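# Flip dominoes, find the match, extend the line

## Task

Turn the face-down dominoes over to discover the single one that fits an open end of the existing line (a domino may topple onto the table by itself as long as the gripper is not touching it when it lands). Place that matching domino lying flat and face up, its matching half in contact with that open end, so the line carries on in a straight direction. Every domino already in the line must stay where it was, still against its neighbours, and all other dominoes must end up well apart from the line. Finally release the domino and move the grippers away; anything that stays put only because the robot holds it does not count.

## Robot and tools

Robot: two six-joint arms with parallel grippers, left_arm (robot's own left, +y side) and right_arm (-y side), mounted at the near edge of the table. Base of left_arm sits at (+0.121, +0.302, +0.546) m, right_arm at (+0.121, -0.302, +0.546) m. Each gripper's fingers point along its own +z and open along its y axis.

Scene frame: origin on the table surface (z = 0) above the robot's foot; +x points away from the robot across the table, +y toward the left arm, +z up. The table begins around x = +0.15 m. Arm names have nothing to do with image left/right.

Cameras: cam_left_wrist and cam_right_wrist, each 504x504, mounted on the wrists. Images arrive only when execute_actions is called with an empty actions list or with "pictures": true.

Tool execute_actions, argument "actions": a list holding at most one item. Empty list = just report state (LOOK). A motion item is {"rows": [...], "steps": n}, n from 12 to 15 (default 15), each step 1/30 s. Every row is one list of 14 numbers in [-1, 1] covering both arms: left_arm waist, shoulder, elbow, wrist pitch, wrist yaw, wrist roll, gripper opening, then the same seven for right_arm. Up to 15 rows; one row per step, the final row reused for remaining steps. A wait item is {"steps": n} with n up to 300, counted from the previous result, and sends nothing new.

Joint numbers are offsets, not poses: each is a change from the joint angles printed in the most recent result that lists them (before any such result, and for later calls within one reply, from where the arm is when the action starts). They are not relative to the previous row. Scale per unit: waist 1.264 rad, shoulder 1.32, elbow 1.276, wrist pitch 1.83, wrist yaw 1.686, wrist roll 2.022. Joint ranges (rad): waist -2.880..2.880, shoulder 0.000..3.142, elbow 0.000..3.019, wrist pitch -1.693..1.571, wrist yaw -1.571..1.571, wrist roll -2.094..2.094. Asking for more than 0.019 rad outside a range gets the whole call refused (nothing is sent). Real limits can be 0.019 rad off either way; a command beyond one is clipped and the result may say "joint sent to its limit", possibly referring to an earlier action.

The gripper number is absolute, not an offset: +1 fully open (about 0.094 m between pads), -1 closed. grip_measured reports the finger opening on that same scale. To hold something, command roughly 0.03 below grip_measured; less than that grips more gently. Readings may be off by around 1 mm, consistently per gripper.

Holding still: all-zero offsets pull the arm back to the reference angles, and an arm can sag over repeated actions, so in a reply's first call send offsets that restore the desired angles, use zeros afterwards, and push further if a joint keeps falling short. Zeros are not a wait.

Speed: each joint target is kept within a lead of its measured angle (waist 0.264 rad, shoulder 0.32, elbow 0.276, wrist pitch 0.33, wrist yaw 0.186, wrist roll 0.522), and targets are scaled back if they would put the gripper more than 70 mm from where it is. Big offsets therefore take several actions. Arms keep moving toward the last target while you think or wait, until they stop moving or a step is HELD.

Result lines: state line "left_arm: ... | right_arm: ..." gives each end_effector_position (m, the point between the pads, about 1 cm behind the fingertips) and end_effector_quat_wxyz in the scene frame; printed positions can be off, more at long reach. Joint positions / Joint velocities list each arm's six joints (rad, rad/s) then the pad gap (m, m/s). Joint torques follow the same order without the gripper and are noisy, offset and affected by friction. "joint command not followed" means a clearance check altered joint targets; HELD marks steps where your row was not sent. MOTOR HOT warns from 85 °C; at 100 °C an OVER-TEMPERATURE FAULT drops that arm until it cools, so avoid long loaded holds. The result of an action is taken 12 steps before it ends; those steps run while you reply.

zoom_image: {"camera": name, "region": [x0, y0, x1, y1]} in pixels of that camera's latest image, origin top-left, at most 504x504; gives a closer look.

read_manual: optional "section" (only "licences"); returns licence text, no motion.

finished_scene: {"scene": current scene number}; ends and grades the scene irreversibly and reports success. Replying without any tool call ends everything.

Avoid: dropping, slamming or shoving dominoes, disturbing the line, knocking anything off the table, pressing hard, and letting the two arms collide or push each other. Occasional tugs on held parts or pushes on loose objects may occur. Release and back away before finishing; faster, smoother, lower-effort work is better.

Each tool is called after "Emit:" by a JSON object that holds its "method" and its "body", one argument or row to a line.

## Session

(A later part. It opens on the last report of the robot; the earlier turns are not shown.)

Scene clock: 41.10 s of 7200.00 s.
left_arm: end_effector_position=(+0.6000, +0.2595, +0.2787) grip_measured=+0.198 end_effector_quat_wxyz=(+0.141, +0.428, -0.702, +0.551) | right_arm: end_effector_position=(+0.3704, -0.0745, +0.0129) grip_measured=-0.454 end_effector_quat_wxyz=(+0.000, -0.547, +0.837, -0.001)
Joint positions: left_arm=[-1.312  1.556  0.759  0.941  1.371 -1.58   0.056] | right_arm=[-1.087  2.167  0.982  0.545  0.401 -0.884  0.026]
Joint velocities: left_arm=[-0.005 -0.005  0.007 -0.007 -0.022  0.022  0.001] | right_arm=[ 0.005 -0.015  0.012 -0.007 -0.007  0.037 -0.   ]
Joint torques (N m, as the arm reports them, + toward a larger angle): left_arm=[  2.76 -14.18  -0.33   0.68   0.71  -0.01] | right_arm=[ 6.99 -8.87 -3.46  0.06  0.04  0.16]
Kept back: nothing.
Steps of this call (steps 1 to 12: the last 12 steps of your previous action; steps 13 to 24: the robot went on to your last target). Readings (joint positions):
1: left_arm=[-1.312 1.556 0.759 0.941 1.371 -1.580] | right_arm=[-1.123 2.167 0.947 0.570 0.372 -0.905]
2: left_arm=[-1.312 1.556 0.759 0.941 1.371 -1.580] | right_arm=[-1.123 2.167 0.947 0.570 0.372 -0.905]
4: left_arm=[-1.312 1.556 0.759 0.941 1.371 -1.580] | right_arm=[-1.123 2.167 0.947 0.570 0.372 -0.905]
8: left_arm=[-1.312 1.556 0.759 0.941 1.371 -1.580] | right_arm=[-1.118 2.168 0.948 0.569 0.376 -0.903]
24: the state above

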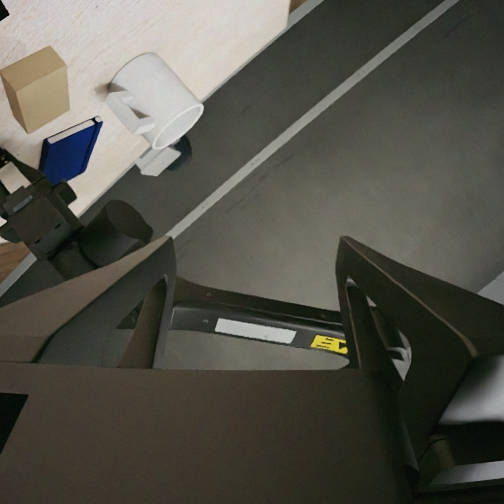

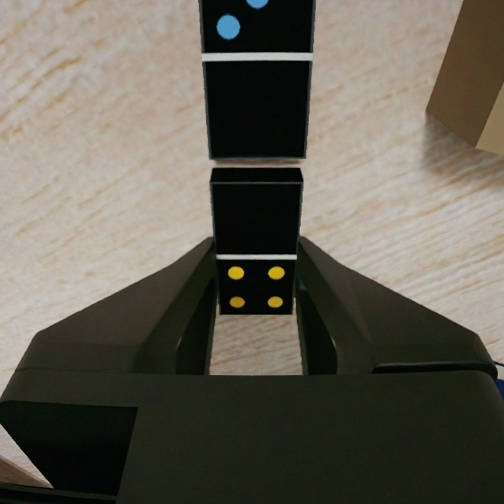

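Emit:
{"method": "execute_actions", "body": {
  "actions": [
    {"rows":[[0,0,0,0,0,0,0.2,0,0,0,0.014,-0.006,0,-0.485],[0,0,0,0,0,0,0.2,0,0,0,0.014,-0.012,0,-0.485],[0,0,0,0,0,0,0.2,0,0,0,0.014,-0.017,0,-0.485]]}
  ]
}}

Emit:
{"method": "execute_actions", "body": {
  "actions": [
    {"steps":13}
  ],
  "pictures": true
}}

Emit:
{"method": "zoom_image", "body": {
  "camera": "cam_right_wrist",
  "region": [180,100,340,260]
}}

Scene clock: 41.67 s of 7200.00 s.
left_arm: end_effector_position=(+0.6000, +0.2595, +0.2787) grip_measured=+0.198 end_effector_quat_wxyz=(+0.141, +0.428, -0.702, +0.551) | right_arm: end_effector_position=(+0.3716, -0.0710, +0.0130) grip_measured=-0.454 end_effector_quat_wxyz=(+0.007, -0.545, +0.838, +0.006)
Joint positions: left_arm=[-1.312  1.556  0.759  0.941  1.371 -1.58   0.056] | right_arm=[-1.087  2.167  0.982  0.554  0.383 -0.884  0.026]
Joint velocities: left_arm=[-0.005 -0.005  0.002  0.007  0.007 -0.037  0.001] | right_arm=[-0.015 -0.015 -0.012  0.066 -0.183 -0.037 -0.001]
Joint torques (N m, as the arm reports them, + toward a larger angle): left_arm=[  2.62 -13.27  -0.45   0.71   0.64   0.07] | right_arm=[ 7.36 -8.83 -3.52  0.99 -0.18  0.08]
Steps of this call (steps 1 to 14: the robot went on to your last target; steps 15 to 17: the first 3 steps of this action). Readings (joint positions):
15: left_arm=[-1.312 1.556 0.759 0.941 1.371 -1.580] | right_arm=[-1.087 2.167 0.982 0.548 0.397 -0.884]
16: left_arm=[-1.312 1.556 0.759 0.941 1.371 -1.580] | right_arm=[-1.087 2.167 0.982 0.552 0.390 -0.884]
17: the state above

Scene clock: 42.10 s of 7200.00 s.
left_arm: end_effector_position=(+0.6000, +0.2595, +0.2787) grip_measured=+0.198 end_effector_quat_wxyz=(+0.141, +0.428, -0.702, +0.551) | right_arm: end_effector_position=(+0.3721, -0.0698, +0.0130) grip_measured=-0.454 end_effector_quat_wxyz=(+0.009, -0.545, +0.838, +0.009)
Joint positions: left_arm=[-1.312  1.556  0.759  0.941  1.371 -1.58   0.056] | right_arm=[-1.087  2.167  0.982  0.557  0.377 -0.884  0.026]
Joint velocities: left_arm=[-0.005 -0.005 -0.007  0.007 -0.007  0.022 -0.   ] | right_arm=[-0.015 -0.005  0.017 -0.002  0.007  0.007  0.   ]
Joint torques (N m, as the arm reports them, + toward a larger angle): left_arm=[  2.23 -13.82  -0.35   0.7    0.65  -0.03] | right_arm=[ 6.71 -8.55 -3.45  0.94 -0.22  0.04]
Kept back: nothing.
Steps of this call (steps 1 to 12: the last 12 steps of your previous action; step 13: the robot went on to your last target). Readings (joint positions):
1: left_arm=[-1.312 1.556 0.759 0.941 1.371 -1.580] | right_arm=[-1.087 2.167 0.982 0.556 0.378 -0.884]
2: left_arm=[-1.312 1.556 0.759 0.941 1.371 -1.580] | right_arm=[-1.087 2.167 0.982 0.557 0.377 -0.884]
4: left_arm=[-1.312 1.556 0.759 0.941 1.371 -1.580] | right_arm=[-1.087 2.167 0.982 0.557 0.377 -0.884]
8: left_arm=[-1.312 1.556 0.759 0.941 1.371 -1.580] | right_arm=[-1.087 2.167 0.982 0.557 0.377 -0.884]
13: the state above

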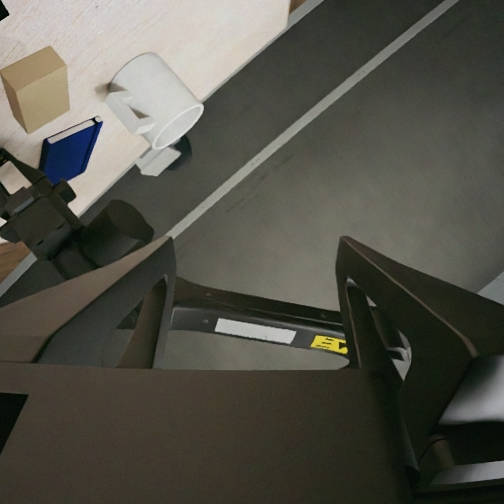

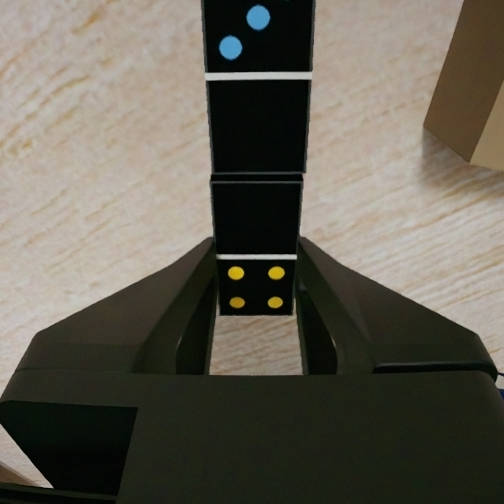

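Region (180, 100, 340, 260) of cam_right_wrist's 504x504 image, scaled by 3.150, with more detail than that image has.

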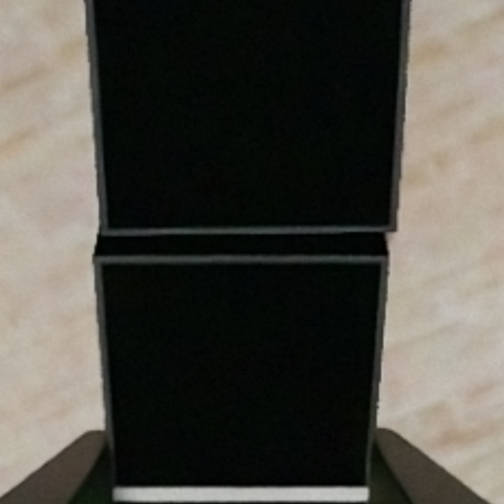

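Emit:
{"method": "execute_actions", "body": {
  "actions": [
    {"rows":[[0,0,0,0,0,0,0.2,0,0,0,0,0,0,-0.4],[0,0,0,0,0,0,0.2,0,0,0,0,0,0,-0.4],[0,0,0,0,0,0,0.2,0,0,0,0,0,0,-0.4],[0,0,0,0,0,0,0.2,0,0,0,0,0,0,-0.45],[0,0,0,0,0,0,0.2,0,0,0,0,0,0,-0.485],[0,0,0,0,0,0,0.2,0,0,0,0,0,0,-0.485],[0,0,0,0,0,0,0.2,0,0,0,0.01,-0.006,0,-0.485]]}
  ]
}}

Emit:
{"method": "execute_actions", "body": {
  "actions": [
    {"steps":14}
  ],
  "pictures": true
}}

Emit:
{"method": "zoom_image", "body": {
  "camera": "cam_right_wrist",
  "region": [180,100,340,260]
}}

Scene clock: 42.87 s of 7200.00 s.
left_arm: end_effector_position=(+0.6000, +0.2595, +0.2787) grip_measured=+0.198 end_effector_quat_wxyz=(+0.141, +0.428, -0.702, +0.551) | right_arm: end_effector_position=(+0.3721, -0.0698, +0.0130) grip_measured=-0.403 end_effector_quat_wxyz=(+0.009, -0.545, +0.838, +0.009)
Joint positions: left_arm=[-1.312  1.556  0.759  0.941  1.371 -1.58   0.056] | right_arm=[-1.087  2.167  0.982  0.557  0.377 -0.884  0.028]
Joint velocities: left_arm=[-0.005 -0.005 -0.007  0.012 -0.007  0.022 -0.   ] | right_arm=[-0.005 -0.015 -0.002 -0.007  0.022 -0.022  0.001]
Joint torques (N m, as the arm reports them, + toward a larger angle): left_arm=[  2.54 -13.51  -0.54   0.83   0.64   0.06] | right_arm=[ 7.79 -9.01 -3.45  0.4  -0.07  0.05]
Steps of this call (steps 1 to 15: the robot went on to your last target; steps 16 to 20: nothing new was sent; steps 21 to 23: the first 3 steps of this action). Readings (joint positions):
21: left_arm=[-1.312 1.556 0.759 0.941 1.371 -1.580] | right_arm=[-1.087 2.167 0.982 0.557 0.377 -0.884]
22: left_arm=[-1.312 1.556 0.759 0.941 1.371 -1.580] | right_arm=[-1.087 2.167 0.982 0.557 0.377 -0.884]
23: the state above

Scene clock: 43.33 s of 7200.00 s.
left_arm: end_effector_position=(+0.6000, +0.2595, +0.2787) grip_measured=+0.198 end_effector_quat_wxyz=(+0.141, +0.428, -0.702, +0.551) | right_arm: end_effector_position=(+0.3734, -0.0681, +0.0130) grip_measured=-0.455 end_effector_quat_wxyz=(+0.013, -0.544, +0.839, +0.011)
Joint positions: left_arm=[-1.312  1.556  0.759  0.941  1.371 -1.58   0.056] | right_arm=[-1.087  2.167  0.982  0.565  0.369 -0.884  0.026]
Joint velocities: left_arm=[-0.005 -0.015  0.002 -0.002 -0.051 -0.022  0.001] | right_arm=[ 0.015  0.005 -0.012 -0.002 -0.037  0.037 -0.001]
Joint torques (N m, as the arm reports them, + toward a larger angle): left_arm=[  2.28 -13.62  -0.51   0.71   0.67   0.02] | right_arm=[ 7.23 -9.03 -3.36  0.82 -0.14  0.07]
Kept back: nothing.
Steps of this call (steps 1 to 12: the last 12 steps of your previous action; steps 13 to 14: the robot went on to your last target). Readings (joint positions):
1: left_arm=[-1.312 1.556 0.759 0.941 1.371 -1.580] | right_arm=[-1.087 2.167 0.982 0.557 0.377 -0.884]
2: left_arm=[-1.312 1.556 0.759 0.941 1.371 -1.580] | right_arm=[-1.087 2.167 0.982 0.557 0.377 -0.884]
4: left_arm=[-1.312 1.556 0.759 0.941 1.371 -1.580] | right_arm=[-1.087 2.167 0.982 0.559 0.373 -0.884]
8: left_arm=[-1.312 1.556 0.759 0.941 1.371 -1.580] | right_arm=[-1.087 2.167 0.982 0.564 0.369 -0.884]
14: the state above

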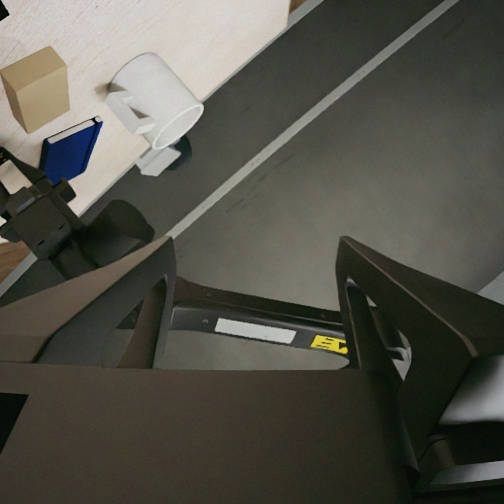

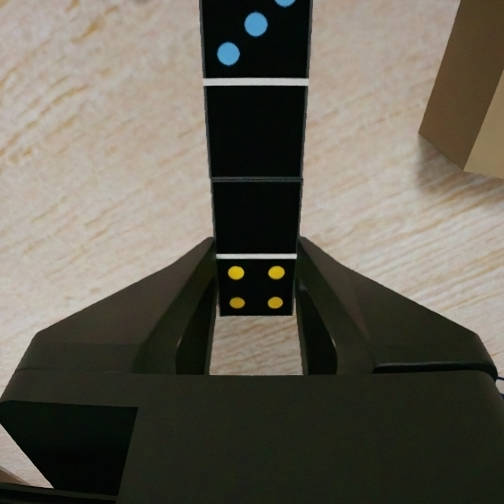

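Region (180, 100, 340, 260) of cam_right_wrist's 504x504 image, scaled by 3.150, with more detail than that image has.

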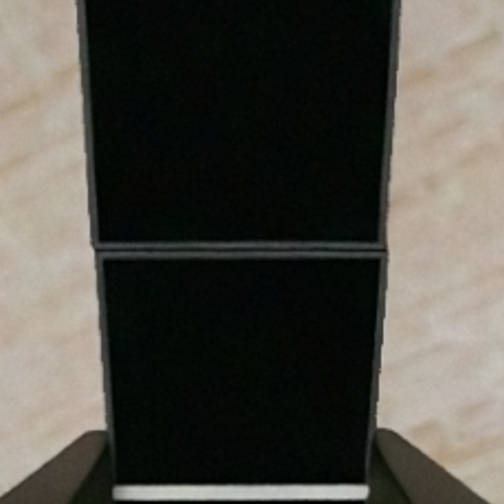

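Emit:
{"method": "execute_actions", "body": {
  "actions": [
    {"rows":[[0,0,0,-0.472,-1,0.757,0.6,0,0,0,0,0,0,-0.4],[0,0,0,-0.472,-1,0.757,0.6,0,0,0,0,0,0,0.3],[0,0,0,-0.472,-1,0.757,0.6,0,0,0,0,0,0,0.3],[0,0,0,-0.472,-1,0.757,0.6,0,0,0,0,0,0,0.3],[0,0,0,-0.472,-1,0.757,0.6,0,-0.03,-0.04,0,0,0,0.3],[0,0,0,-0.472,-1,0.757,0.6,0,-0.06,-0.075,0,0,0,0.3],[0,0,0,-0.472,-1,0.757,0.6,0,-0.1,-0.12,0,0,0,0.3],[0,0,0,-0.472,-1,0.757,0.6,0,-0.16,-0.18,0,0,0,0.3],[0,0,0,-0.472,-1,0.757,0.6,0,-0.24,-0.25,0,0,0,0.3],[0,0,0,-0.472,-1,0.757,0.6,0,-0.32,-0.32,0,0,0,0.3],[-0.3,0,0.1,-0.472,-1,0.757,0.6,0,-0.45,-0.4,0,0,0,0.3],[-0.3,0,0.1,-0.472,-1,0.757,0.6,0,-0.45,-0.4,0,0,0,0.3],[-0.3,0,0.1,-0.472,-1,0.757,0.6,0,-0.45,-0.4,0,0,0,0.3],[-0.3,0,0.1,-0.472,-1,0.757,0.6,0,-0.45,-0.4,0,0,0,0.3],[-0.3,0,0.1,-0.472,-1,0.757,0.6,-0.3,-0.5,-0.42,0,0,0,0.3]]}
  ]
}}

Emit:
{"method": "execute_actions", "body": {
  "actions": [
    {"steps":26}
  ]
}}

Scene clock: 44.23 s of 7200.00 s.
left_arm: end_effector_position=(+0.5990, +0.2876, +0.2286) grip_measured=+0.584 end_effector_quat_wxyz=(-0.060, -0.478, +0.756, -0.444) | right_arm: end_effector_position=(+0.3734, -0.0681, +0.0130) grip_measured=+0.061 end_effector_quat_wxyz=(+0.013, -0.544, +0.839, +0.011)
Joint positions: left_arm=[-1.314  1.543  0.764  0.66   1.075 -1.296  0.074] | right_arm=[-1.087  2.167  0.982  0.565  0.369 -0.884  0.05 ]
Joint velocities: left_arm=[-0.015 -0.073  0.071 -3.035 -2.454  2.777  0.027] | right_arm=[-0.005  0.015 -0.017 -0.007 -0.007 -0.022  0.421]
Joint torques (N m, as the arm reports them, + toward a larger angle): left_arm=[  1.79 -12.91  -1.06   0.59   1.     0.01] | right_arm=[ 6.88 -8.75 -3.3   0.48 -0.06  0.05]
Steps of this call (steps 1 to 15: the robot went on to your last target; steps 16 to 24: nothing new was sent; steps 25 to 27: the first 3 steps of this action). Readings (joint positions):
25: left_arm=[-1.313 1.552 0.758 0.875 1.282 -1.496] | right_arm=[-1.087 2.167 0.982 0.565 0.369 -0.884]
26: left_arm=[-1.314 1.546 0.762 0.765 1.178 -1.396] | right_arm=[-1.087 2.167 0.982 0.565 0.369 -0.884]
27: the state above

Scene clock: 45.10 s of 7200.00 s.
left_arm: end_effector_position=(+0.5688, +0.2789, +0.1377) grip_measured=+0.599 end_effector_quat_wxyz=(+0.017, -0.006, +0.995, +0.099) | right_arm: end_effector_position=(+0.4462, -0.3265, +0.1980) grip_measured=+0.298 end_effector_quat_wxyz=(-0.008, -0.428, +0.890, -0.159)
Joint positions: left_arm=[-1.705  1.553  0.893  0.092 -0.313 -0.074  0.075] | right_arm=[-1.484  1.494  0.461  0.567  0.372 -0.884  0.061]
Joint velocities: left_arm=[ 0.122 -0.005 -0.007  0.007 -0.007  0.095  0.   ] | right_arm=[ 0.171 -0.005 -0.051  0.002  0.037 -0.037 -0.001]
Joint torques (N m, as the arm reports them, + toward a larger angle): left_arm=[ -1.5  -14.47  -0.81  -0.56  -0.13   0.04] | right_arm=[ 0.   -7.34 -3.69  0.57  0.11  0.09]
Kept back: nothing.
Steps of this call (steps 1 to 12: the last 12 steps of your previous action; steps 13 to 26: the robot went on to your last target). Readings (joint positions):
1: left_arm=[-1.314 1.543 0.765 0.554 0.973 -1.197] | right_arm=[-1.087 2.167 0.982 0.565 0.369 -0.884]
2: left_arm=[-1.314 1.543 0.765 0.448 0.870 -1.098] | right_arm=[-1.087 2.166 0.979 0.565 0.369 -0.884]
4: left_arm=[-1.314 1.543 0.765 0.246 0.665 -0.901] | right_arm=[-1.087 2.142 0.944 0.565 0.369 -0.884]
8: left_arm=[-1.322 1.550 0.758 0.106 0.292 -0.544] | right_arm=[-1.087 1.965 0.731 0.564 0.369 -0.884]
26: the state above

Emit:
{"method": "execute_actions", "body": {
  "actions": [
    {"rows":[[-0.08,0.05,0.04,0,-0.01,0,0.6,0,0,0,0,0,0,0.3],[-0.16,0.1,0.08,0,-0.02,0,0.6,0,0,0,0,0,0,0.3],[-0.21,0.15,0.125,-0.01,-0.03,0,0.6,0,0,0,0,0,0,0.3],[-0.242,0.196,0.165,-0.012,-0.03,0,0.6,0,0,0,0,0,0,0.3]]}
  ]
}}

Emit:
{"method": "execute_actions", "body": {
  "actions": [
    {"steps":22}
  ],
  "pictures": true
}}

Scene clock: 45.53 s of 7200.00 s.
left_arm: end_effector_position=(+0.5754, +0.2617, +0.1290) grip_measured=+0.599 end_effector_quat_wxyz=(+0.020, +0.008, +0.995, +0.100) | right_arm: end_effector_position=(+0.4457, -0.3212, +0.1980) grip_measured=+0.298 end_effector_quat_wxyz=(-0.006, -0.431, +0.889, -0.155)
Joint positions: left_arm=[-1.74   1.583  0.927  0.092 -0.343 -0.063  0.075] | right_arm=[-1.473  1.494  0.46   0.567  0.371 -0.884  0.061]
Joint velocities: left_arm=[-0.718  0.542  0.618  0.007 -0.242  0.037 -0.   ] | right_arm=[-0.005  0.005  0.017  0.002  0.022  0.051 -0.001]
Joint torques (N m, as the arm reports them, + toward a larger angle): left_arm=[ -7.18 -11.69   1.08  -0.51   0.07  -0.12] | right_arm=[-0.9  -8.56 -2.65  0.77  0.18  0.08]
Steps of this call (steps 1 to 10: the robot went on to your last target; steps 11 to 13: the first 3 steps of this action). Readings (joint positions):
11: left_arm=[-1.706 1.557 0.897 0.092 -0.324 -0.062] | right_arm=[-1.473 1.494 0.460 0.567 0.371 -0.884]
12: left_arm=[-1.719 1.567 0.909 0.092 -0.334 -0.063] | right_arm=[-1.473 1.494 0.460 0.567 0.371 -0.884]
13: the state above

Scene clock: 46.27 s of 7200.00 s.
left_arm: end_effector_position=(+0.5413, +0.0692, +0.0827) grip_measured=+0.599 end_effector_quat_wxyz=(+0.000, +0.095, +0.995, -0.008) | right_arm: end_effector_position=(+0.4457, -0.3212, +0.1980) grip_measured=+0.298 end_effector_quat_wxyz=(-0.006, -0.431, +0.889, -0.155)
Joint positions: left_arm=[-2.028  1.813  1.101  0.08  -0.361 -0.064  0.075] | right_arm=[-1.473  1.494  0.46   0.567  0.371 -0.884  0.061]
Joint velocities: left_arm=[-0.005 -0.005  0.002 -0.007  0.022 -0.051 -0.001] | right_arm=[-0.005  0.015 -0.002 -0.002 -0.022  0.007  0.   ]
Joint torques (N m, as the arm reports them, + toward a larger angle): left_arm=[ -4.37 -14.6    0.07  -0.58   0.    -0.1 ] | right_arm=[-1.27 -8.82 -2.78  0.71  0.16  0.11]
Kept back: nothing.
Steps of this call (steps 1 to 12: the last 12 steps of your previous action; steps 13 to 22: the robot went on to your last target). Readings (joint positions):
1: left_arm=[-1.766 1.604 0.951 0.092 -0.348 -0.063] | right_arm=[-1.473 1.494 0.460 0.567 0.371 -0.884]
2: left_arm=[-1.795 1.628 0.977 0.092 -0.352 -0.063] | right_arm=[-1.473 1.494 0.460 0.567 0.371 -0.884]
4: left_arm=[-1.856 1.677 1.028 0.092 -0.356 -0.063] | right_arm=[-1.473 1.494 0.460 0.567 0.371 -0.884]
8: left_arm=[-1.978 1.770 1.099 0.090 -0.359 -0.063] | right_arm=[-1.473 1.494 0.460 0.567 0.371 -0.884]
22: the state above

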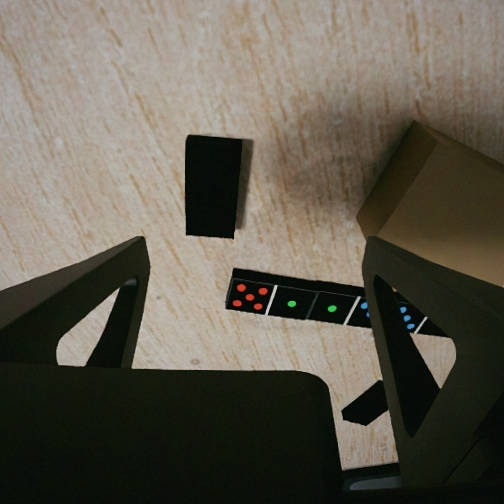

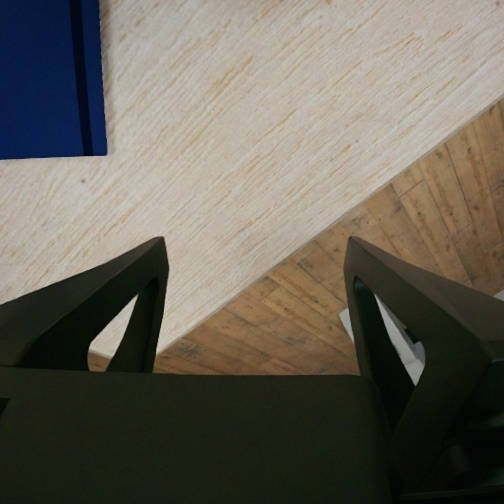

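Emit:
{"method": "execute_actions", "body": {
  "actions": [
    {"rows":[[0.03,0.02,0.018,0,0.01,0.07,0.2,0,0,0,0,0,0,0.3],[0.05,0.045,0.04,0.01,0.02,0.07,0.2,0,0,0,0,0,0,0.3],[0.067,0.07,0.06,0.015,0.027,0.07,0.2,0,0,0,0,0,0,0.3],[0.067,0.09,0.078,0.02,0.027,0.07,0.2,0,0,0,0,0,0,0.3],[0.067,0.105,0.091,0.025,0.027,0.07,0.2,0,0,0,0,0,0,0.3],[0.067,0.114,0.1,0.025,0.027,0.07,0.2,0,0,0,0,0,0,0.3],[0.067,0.119,0.104,0.025,0.027,0.07,0.2,0,0,0,0,0,0,0.3]]}
  ]
}}

Emit:
{"method": "execute_actions", "body": {
  "actions": [
    {"steps":18}
  ],
  "pictures": true
}}

Scene clock: 47.23 s of 7200.00 s.
left_arm: end_effector_position=(+0.5465, +0.0676, +0.0748) grip_measured=+0.215 end_effector_quat_wxyz=(+0.001, +0.121, +0.992, -0.020) | right_arm: end_effector_position=(+0.4457, -0.3212, +0.1980) grip_measured=+0.298 end_effector_quat_wxyz=(-0.006, -0.431, +0.889, -0.155)
Joint positions: left_arm=[-2.015  1.828  1.124  0.081 -0.327 -0.003  0.057] | right_arm=[-1.473  1.494  0.46   0.567  0.371 -0.884  0.061]
Joint velocities: left_arm=[ 0.259  0.405  0.549  0.085  0.447  0.52  -0.027] | right_arm=[-0.005 -0.005 -0.007 -0.002 -0.022  0.007  0.   ]
Joint torques (N m, as the arm reports them, + toward a larger angle): left_arm=[ -1.95 -11.09   1.92   0.59   0.14   0.02] | right_arm=[-0.46 -8.71 -2.93  0.67  0.14  0.1 ]
Steps of this call (steps 1 to 26: the robot went on to your last target; steps 27 to 29: the first 3 steps of this action). Readings (joint positions):
27: left_arm=[-2.026 1.813 1.103 0.080 -0.354 -0.044] | right_arm=[-1.473 1.494 0.460 0.567 0.371 -0.884]
28: left_arm=[-2.022 1.818 1.109 0.080 -0.340 -0.021] | right_arm=[-1.473 1.494 0.460 0.567 0.371 -0.884]
29: the state above

Scene clock: 47.83 s of 7200.00 s.
left_arm: end_effector_position=(+0.5465, +0.0965, +0.0126) grip_measured=+0.202 end_effector_quat_wxyz=(-0.001, +0.135, +0.991, +0.004) | right_arm: end_effector_position=(+0.4457, -0.3212, +0.1980) grip_measured=+0.298 end_effector_quat_wxyz=(-0.006, -0.431, +0.889, -0.155)
Joint positions: left_arm=[-1.944  1.967  1.232  0.116 -0.318  0.066  0.056] | right_arm=[-1.473  1.494  0.46   0.567  0.371 -0.884  0.061]
Joint velocities: left_arm=[-0.005  0.005 -0.002  0.002 -0.037  0.022  0.001] | right_arm=[ 0.005 -0.024 -0.012  0.002  0.037 -0.022 -0.   ]
Joint torques (N m, as the arm reports them, + toward a larger angle): left_arm=[ -6.61 -13.9   -0.43   0.09   0.27   0.09] | right_arm=[-0.5  -8.04 -2.94  0.77  0.12  0.07]
Kept back: nothing.
Steps of this call (steps 1 to 12: the last 12 steps of your previous action; steps 13 to 18: the robot went on to your last target). Readings (joint positions):
1: left_arm=[-2.006 1.846 1.147 0.087 -0.321 0.012] | right_arm=[-1.473 1.494 0.460 0.567 0.371 -0.884]
2: left_arm=[-1.994 1.869 1.174 0.095 -0.319 0.023] | right_arm=[-1.473 1.494 0.460 0.567 0.371 -0.884]
4: left_arm=[-1.971 1.915 1.220 0.111 -0.319 0.039] | right_arm=[-1.473 1.494 0.460 0.567 0.371 -0.884]
8: left_arm=[-1.946 1.960 1.235 0.116 -0.319 0.055] | right_arm=[-1.473 1.494 0.460 0.567 0.371 -0.884]
18: the state above

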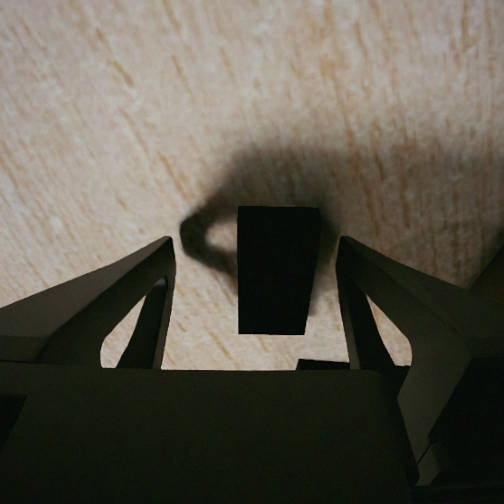

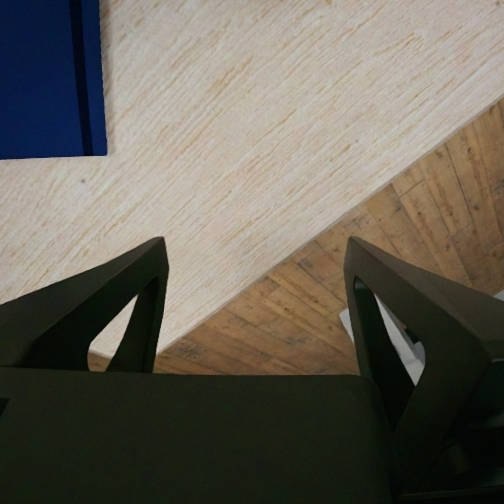

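Emit:
{"method": "execute_actions", "body": {
  "actions": [
    {"rows":[[0,0,0,0,0,0,0,0,0,0,0,0,0,0.3],[0,0,0,0,0,0,-0.15,0,0,0,0,0,0,0.3],[0,0,0,0,0,0,-0.3,0,0,0,0,0,0,0.3],[0,0,0,0,0,0,-0.4,0,0,0,0,0,0,0.3],[0,0,0,0,0,0,-0.47,0,0,0,0,0,0,0.3],[0,0,0,0,0,0,-0.52,0,0,0,0,0,0,0.3],[0,0,0,0,0,0,-0.52,0,0,0,0,0,0,0.3],[0,-0.03,0,0,0,0,-0.52,0,0,0,0,0,0,0.3],[0,-0.06,0,-0.015,0,0,-0.52,0,0,0,0,0,0,0.3],[0.02,-0.07,0,-0.03,0.01,0,-0.52,0,0,0,0,0,0,0.3],[0.045,-0.07,0.01,-0.04,0.03,0,-0.52,0,0,0,0,0,0,0.3],[0.07,-0.07,0.02,-0.045,0.045,0,-0.52,0,0,0,0,0,0,0.3],[0.09,-0.07,0.03,-0.05,0.06,0,-0.52,0,0,0,0,0,0,0.3],[0.103,-0.07,0.035,-0.05,0.072,0,-0.52,0,0,0,0,0,0,0.3]]}
  ]
}}

Emit:
{"method": "execute_actions", "body": {
  "actions": [
    {"steps":24}
  ]
}}

Scene clock: 49.00 s of 7200.00 s.
left_arm: end_effector_position=(+0.5465, +0.0965, +0.0126) grip_measured=-0.225 end_effector_quat_wxyz=(-0.001, +0.136, +0.991, +0.004) | right_arm: end_effector_position=(+0.4457, -0.3212, +0.1980) grip_measured=+0.298 end_effector_quat_wxyz=(-0.006, -0.431, +0.889, -0.155)
Joint positions: left_arm=[-1.944  1.967  1.232  0.116 -0.318  0.067  0.036] | right_arm=[-1.473  1.494  0.46   0.567  0.371 -0.884  0.061]
Joint velocities: left_arm=[ 0.015 -0.005  0.012 -0.012 -0.081 -0.051 -0.147] | right_arm=[-0.015  0.005 -0.007 -0.012 -0.022 -0.007  0.001]
Joint torques (N m, as the arm reports them, + toward a larger angle): left_arm=[ -6.   -14.47  -0.55  -0.12   0.1   -0.1 ] | right_arm=[-0.06 -8.82 -2.84  0.76  0.12  0.09]
Steps of this call (steps 1 to 15: the robot went on to your last target; steps 16 to 32: nothing new was sent; steps 33 to 35: the first 3 steps of this action). Readings (joint positions):
33: left_arm=[-1.944 1.967 1.232 0.116 -0.318 0.067] | right_arm=[-1.473 1.494 0.460 0.567 0.371 -0.884]
34: left_arm=[-1.944 1.967 1.232 0.116 -0.318 0.067] | right_arm=[-1.473 1.494 0.460 0.567 0.371 -0.884]
35: the state above

Scene clock: 49.80 s of 7200.00 s.
left_arm: end_effector_position=(+0.6338, +0.1727, +0.0306) grip_measured=-0.459 end_effector_quat_wxyz=(+0.030, +0.088, +0.996, +0.002) | right_arm: end_effector_position=(+0.4457, -0.3212, +0.1980) grip_measured=+0.298 end_effector_quat_wxyz=(-0.006, -0.431, +0.889, -0.155)
Joint positions: left_arm=[-1.802  1.857  1.282  0.039 -0.199  0.067  0.025] | right_arm=[-1.473  1.494  0.46   0.567  0.371 -0.884  0.061]
Joint velocities: left_arm=[-0.034 -0.024 -0.022 -0.012 -0.051 -0.037 -0.002] | right_arm=[-0.005  0.015 -0.012 -0.022 -0.007  0.051 -0.001]
Joint torques (N m, as the arm reports them, + toward a larger angle): left_arm=[ -4.88 -14.25   0.36  -0.63   0.24  -0.05] | right_arm=[-0.57 -9.22 -2.87  0.7   0.13  0.11]
Kept back: nothing.
Steps of this call (steps 1 to 12: the last 12 steps of your previous action; steps 13 to 24: the robot went on to your last target). Readings (joint positions):
1: left_arm=[-1.944 1.967 1.232 0.116 -0.318 0.067] | right_arm=[-1.473 1.494 0.460 0.567 0.371 -0.884]
2: left_arm=[-1.944 1.967 1.232 0.116 -0.318 0.067] | right_arm=[-1.473 1.494 0.460 0.567 0.371 -0.884]
4: left_arm=[-1.944 1.967 1.232 0.116 -0.318 0.067] | right_arm=[-1.473 1.494 0.460 0.567 0.371 -0.884]
8: left_arm=[-1.941 1.935 1.229 0.083 -0.288 0.067] | right_arm=[-1.473 1.494 0.460 0.567 0.371 -0.884]
24: the state above

Emit:
{"method": "execute_actions", "body": {
  "actions": [
    {"rows":[[0,0.02,0,-0.008,0,0,-0.5,0,0,0,0,0,0,0.3],[0,0.033,0,-0.012,0,0,-0.5,0,0,0,0,0,0,0.3],[0,0.041,0,-0.012,0,0,-0.5,0,0,0,0,0,0,0.3]]}
  ]
}}

Emit:
{"method": "execute_actions", "body": {
  "actions": [
    {"steps":14}
  ],
  "pictures": true
}}

Scene clock: 50.53 s of 7200.00 s.
left_arm: end_effector_position=(+0.6310, +0.1719, +0.0292) grip_measured=-0.459 end_effector_quat_wxyz=(+0.027, +0.089, +0.996, +0.002) | right_arm: end_effector_position=(+0.4457, -0.3212, +0.1980) grip_measured=+0.298 end_effector_quat_wxyz=(-0.006, -0.431, +0.889, -0.155)
Joint positions: left_arm=[-1.803  1.861  1.282  0.037 -0.199  0.067  0.025] | right_arm=[-1.473  1.494  0.46   0.567  0.371 -0.884  0.061]
Joint velocities: left_arm=[-0.015  0.073  0.002 -0.012 -0.007  0.007 -0.001] | right_arm=[-0.005 -0.005 -0.012 -0.027 -0.037 -0.051 -0.001]
Joint torques (N m, as the arm reports them, + toward a larger angle): left_arm=[ -3.56 -12.88   0.84  -0.82   0.16  -0.03] | right_arm=[-0.55 -8.68 -2.97  0.81  0.13  0.07]
Steps of this call (steps 1 to 19: the robot went on to your last target; steps 20 to 22: the first 3 steps of this action). Readings (joint positions):
20: left_arm=[-1.803 1.857 1.282 0.039 -0.199 0.067] | right_arm=[-1.473 1.494 0.460 0.567 0.371 -0.884]
21: left_arm=[-1.803 1.859 1.282 0.037 -0.199 0.067] | right_arm=[-1.473 1.494 0.460 0.567 0.371 -0.884]
22: the state above

Scene clock: 51.00 s of 7200.00 s.
left_arm: end_effector_position=(+0.6070, +0.1720, +0.0148) grip_measured=-0.459 end_effector_quat_wxyz=(+0.004, +0.093, +0.996, +0.003) | right_arm: end_effector_position=(+0.4457, -0.3212, +0.1980) grip_measured=+0.298 end_effector_quat_wxyz=(-0.006, -0.431, +0.889, -0.155)
Joint positions: left_arm=[-1.803  1.899  1.282  0.029 -0.199  0.067  0.025] | right_arm=[-1.473  1.494  0.46   0.567  0.371 -0.884  0.061]
Joint velocities: left_arm=[-0.005  0.015  0.002  0.017  0.022 -0.051 -0.001] | right_arm=[ 0.005  0.005 -0.002  0.007 -0.037  0.022 -0.   ]
Joint torques (N m, as the arm reports them, + toward a larger angle): left_arm=[ -3.86 -15.19   0.34  -0.77   0.15  -0.05] | right_arm=[-0.45 -8.83 -2.79  0.74  0.14  0.09]
Kept back: nothing.
Steps of this call (steps 1 to 12: the last 12 steps of your previous action; steps 13 to 14: the robot went on to your last target). Readings (joint positions):
1: left_arm=[-1.803 1.865 1.282 0.036 -0.199 0.067] | right_arm=[-1.473 1.494 0.460 0.567 0.371 -0.884]
2: left_arm=[-1.803 1.870 1.282 0.035 -0.199 0.067] | right_arm=[-1.473 1.494 0.460 0.567 0.371 -0.884]
4: left_arm=[-1.803 1.882 1.282 0.033 -0.199 0.067] | right_arm=[-1.473 1.494 0.460 0.567 0.371 -0.884]
8: left_arm=[-1.803 1.897 1.282 0.029 -0.199 0.067] | right_arm=[-1.473 1.494 0.460 0.567 0.371 -0.884]
14: the state above

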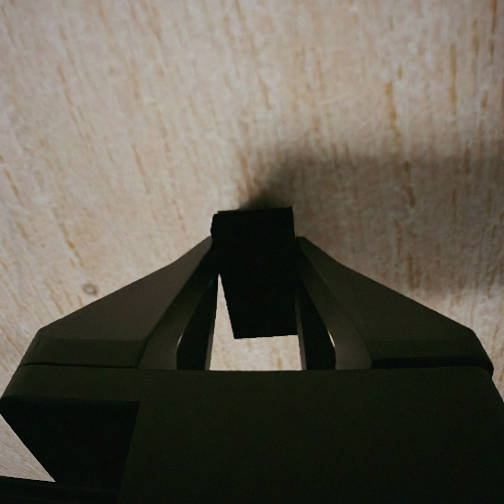

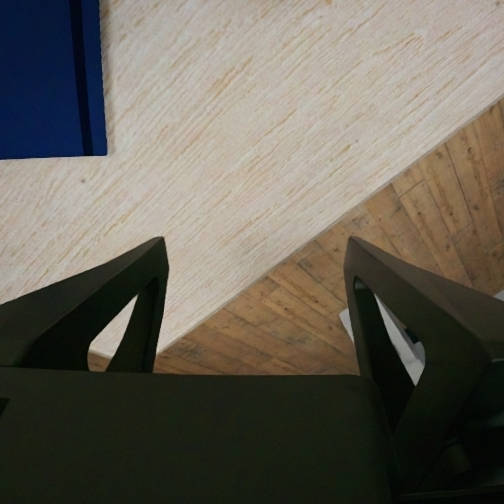

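Emit:
{"method": "execute_actions", "body": {
  "actions": [
    {"rows":[[0,0,0,0,0,0,0.4,0,0,0,0,0,0,0.3],[0,0,0,0,0,0,0.4,0,0,0,0,0,0,0.3],[0,0,0,0,0,0,0.4,0,0,0,0,0,0,0.3],[0,0,0,0,0,0,0.4,0,0,0,0,0,0,0.3],[0,0,0,0,0,0,0.4,0,0,0,0,0,0,0.3],[0,-0.03,-0.02,0,0,0,0.4,0,0,0,0,0,0,0.3],[0,-0.06,-0.04,0,0,0,0.4,0,0,0,0,0,0,0.3],[0,-0.1,-0.07,0,0,0,0.4,0,0,0,0,0,0,0.3],[0,-0.14,-0.1,0,0,0,0.4,0,0,0,0,0,0,0.3],[0,-0.18,-0.13,0,0,0,0.4,0,0,0,0,0,0,0.3],[0,-0.22,-0.16,0,0,0,0.4,0,0,0,0,0,0,0.3],[0,-0.26,-0.19,0,0,0,0.4,0,0,0,0,0,0,0.3],[0,-0.3,-0.22,0,0,0,0.4,0,0,0,0,0,0,0.3]],"steps":15}
  ]
}}

Emit:
{"method": "execute_actions", "body": {
  "actions": [
    {"steps":30}
  ],
  "pictures": true
}}

Scene clock: 52.30 s of 7200.00 s.
left_arm: end_effector_position=(+0.6070, +0.1720, +0.0148) grip_measured=+0.300 end_effector_quat_wxyz=(+0.004, +0.093, +0.996, +0.003) | right_arm: end_effector_position=(+0.4457, -0.3212, +0.1980) grip_measured=+0.298 end_effector_quat_wxyz=(-0.006, -0.431, +0.889, -0.155)
Joint positions: left_arm=[-1.803  1.899  1.282  0.029 -0.199  0.067  0.061] | right_arm=[-1.473  1.494  0.46   0.567  0.371 -0.884  0.061]
Joint velocities: left_arm=[-0.005 -0.015  0.012  0.007  0.022 -0.051  0.195] | right_arm=[ 0.015 -0.005 -0.007 -0.012  0.022 -0.051 -0.001]
Joint torques (N m, as the arm reports them, + toward a larger angle): left_arm=[ -3.44 -16.52   0.28  -0.06   0.15   0.04] | right_arm=[-0.67 -9.18 -2.87  0.73  0.13  0.1 ]
Steps of this call (steps 1 to 30: the robot went on to your last target; steps 31 to 36: nothing new was sent; steps 37 to 39: the first 3 steps of this action). Readings (joint positions):
37: left_arm=[-1.803 1.899 1.282 0.029 -0.199 0.067] | right_arm=[-1.473 1.494 0.460 0.567 0.371 -0.884]
38: left_arm=[-1.803 1.899 1.282 0.029 -0.199 0.067] | right_arm=[-1.473 1.494 0.460 0.567 0.371 -0.884]
39: the state above

Scene clock: 53.30 s of 7200.00 s.
left_arm: end_effector_position=(+0.6454, +0.1970, +0.1650) grip_measured=+0.398 end_effector_quat_wxyz=(+0.067, +0.081, +0.994, +0.001) | right_arm: end_effector_position=(+0.4457, -0.3212, +0.1980) grip_measured=+0.298 end_effector_quat_wxyz=(-0.006, -0.431, +0.889, -0.155)
Joint positions: left_arm=[-1.803  1.492  1.004  0.029 -0.199  0.067  0.066] | right_arm=[-1.473  1.494  0.46   0.567  0.371 -0.884  0.061]
Joint velocities: left_arm=[-0.005 -0.005  0.002 -0.002  0.007  0.022  0.   ] | right_arm=[-0.005  0.005 -0.012  0.022  0.022 -0.007 -0.001]
Joint torques (N m, as the arm reports them, + toward a larger angle): left_arm=[ -2.54 -14.73   1.22   0.22   0.13  -0.05] | right_arm=[-0.57 -8.9  -2.85  0.75  0.14  0.09]
Kept back: nothing.
Steps of this call (steps 1 to 12: the last 12 steps of your previous action; steps 13 to 30: the robot went on to your last target). Readings (joint positions):
1: left_arm=[-1.803 1.899 1.282 0.029 -0.199 0.067] | right_arm=[-1.473 1.494 0.460 0.567 0.371 -0.884]
2: left_arm=[-1.803 1.899 1.282 0.029 -0.199 0.067] | right_arm=[-1.473 1.494 0.460 0.567 0.371 -0.884]
4: left_arm=[-1.803 1.888 1.271 0.029 -0.199 0.067] | right_arm=[-1.473 1.494 0.460 0.567 0.371 -0.884]
8: left_arm=[-1.803 1.759 1.142 0.029 -0.199 0.067] | right_arm=[-1.473 1.494 0.460 0.567 0.371 -0.884]
30: the state above

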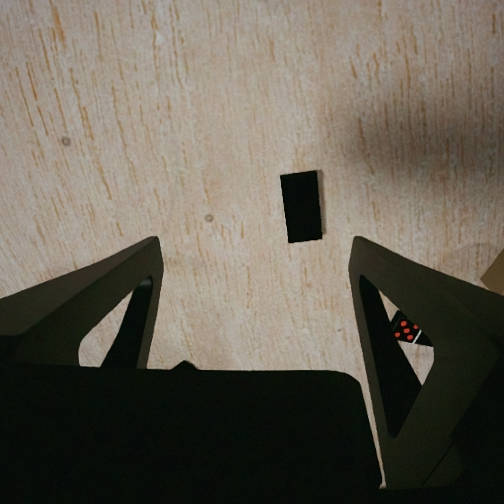

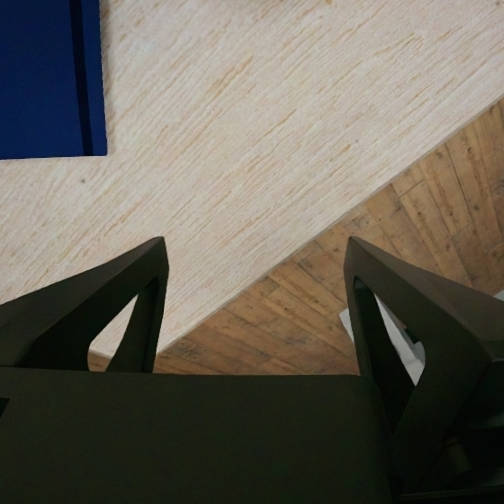

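Emit:
{"method": "finished_scene", "body": {
  "scene": 2
}}

The scene is finished: the task was done.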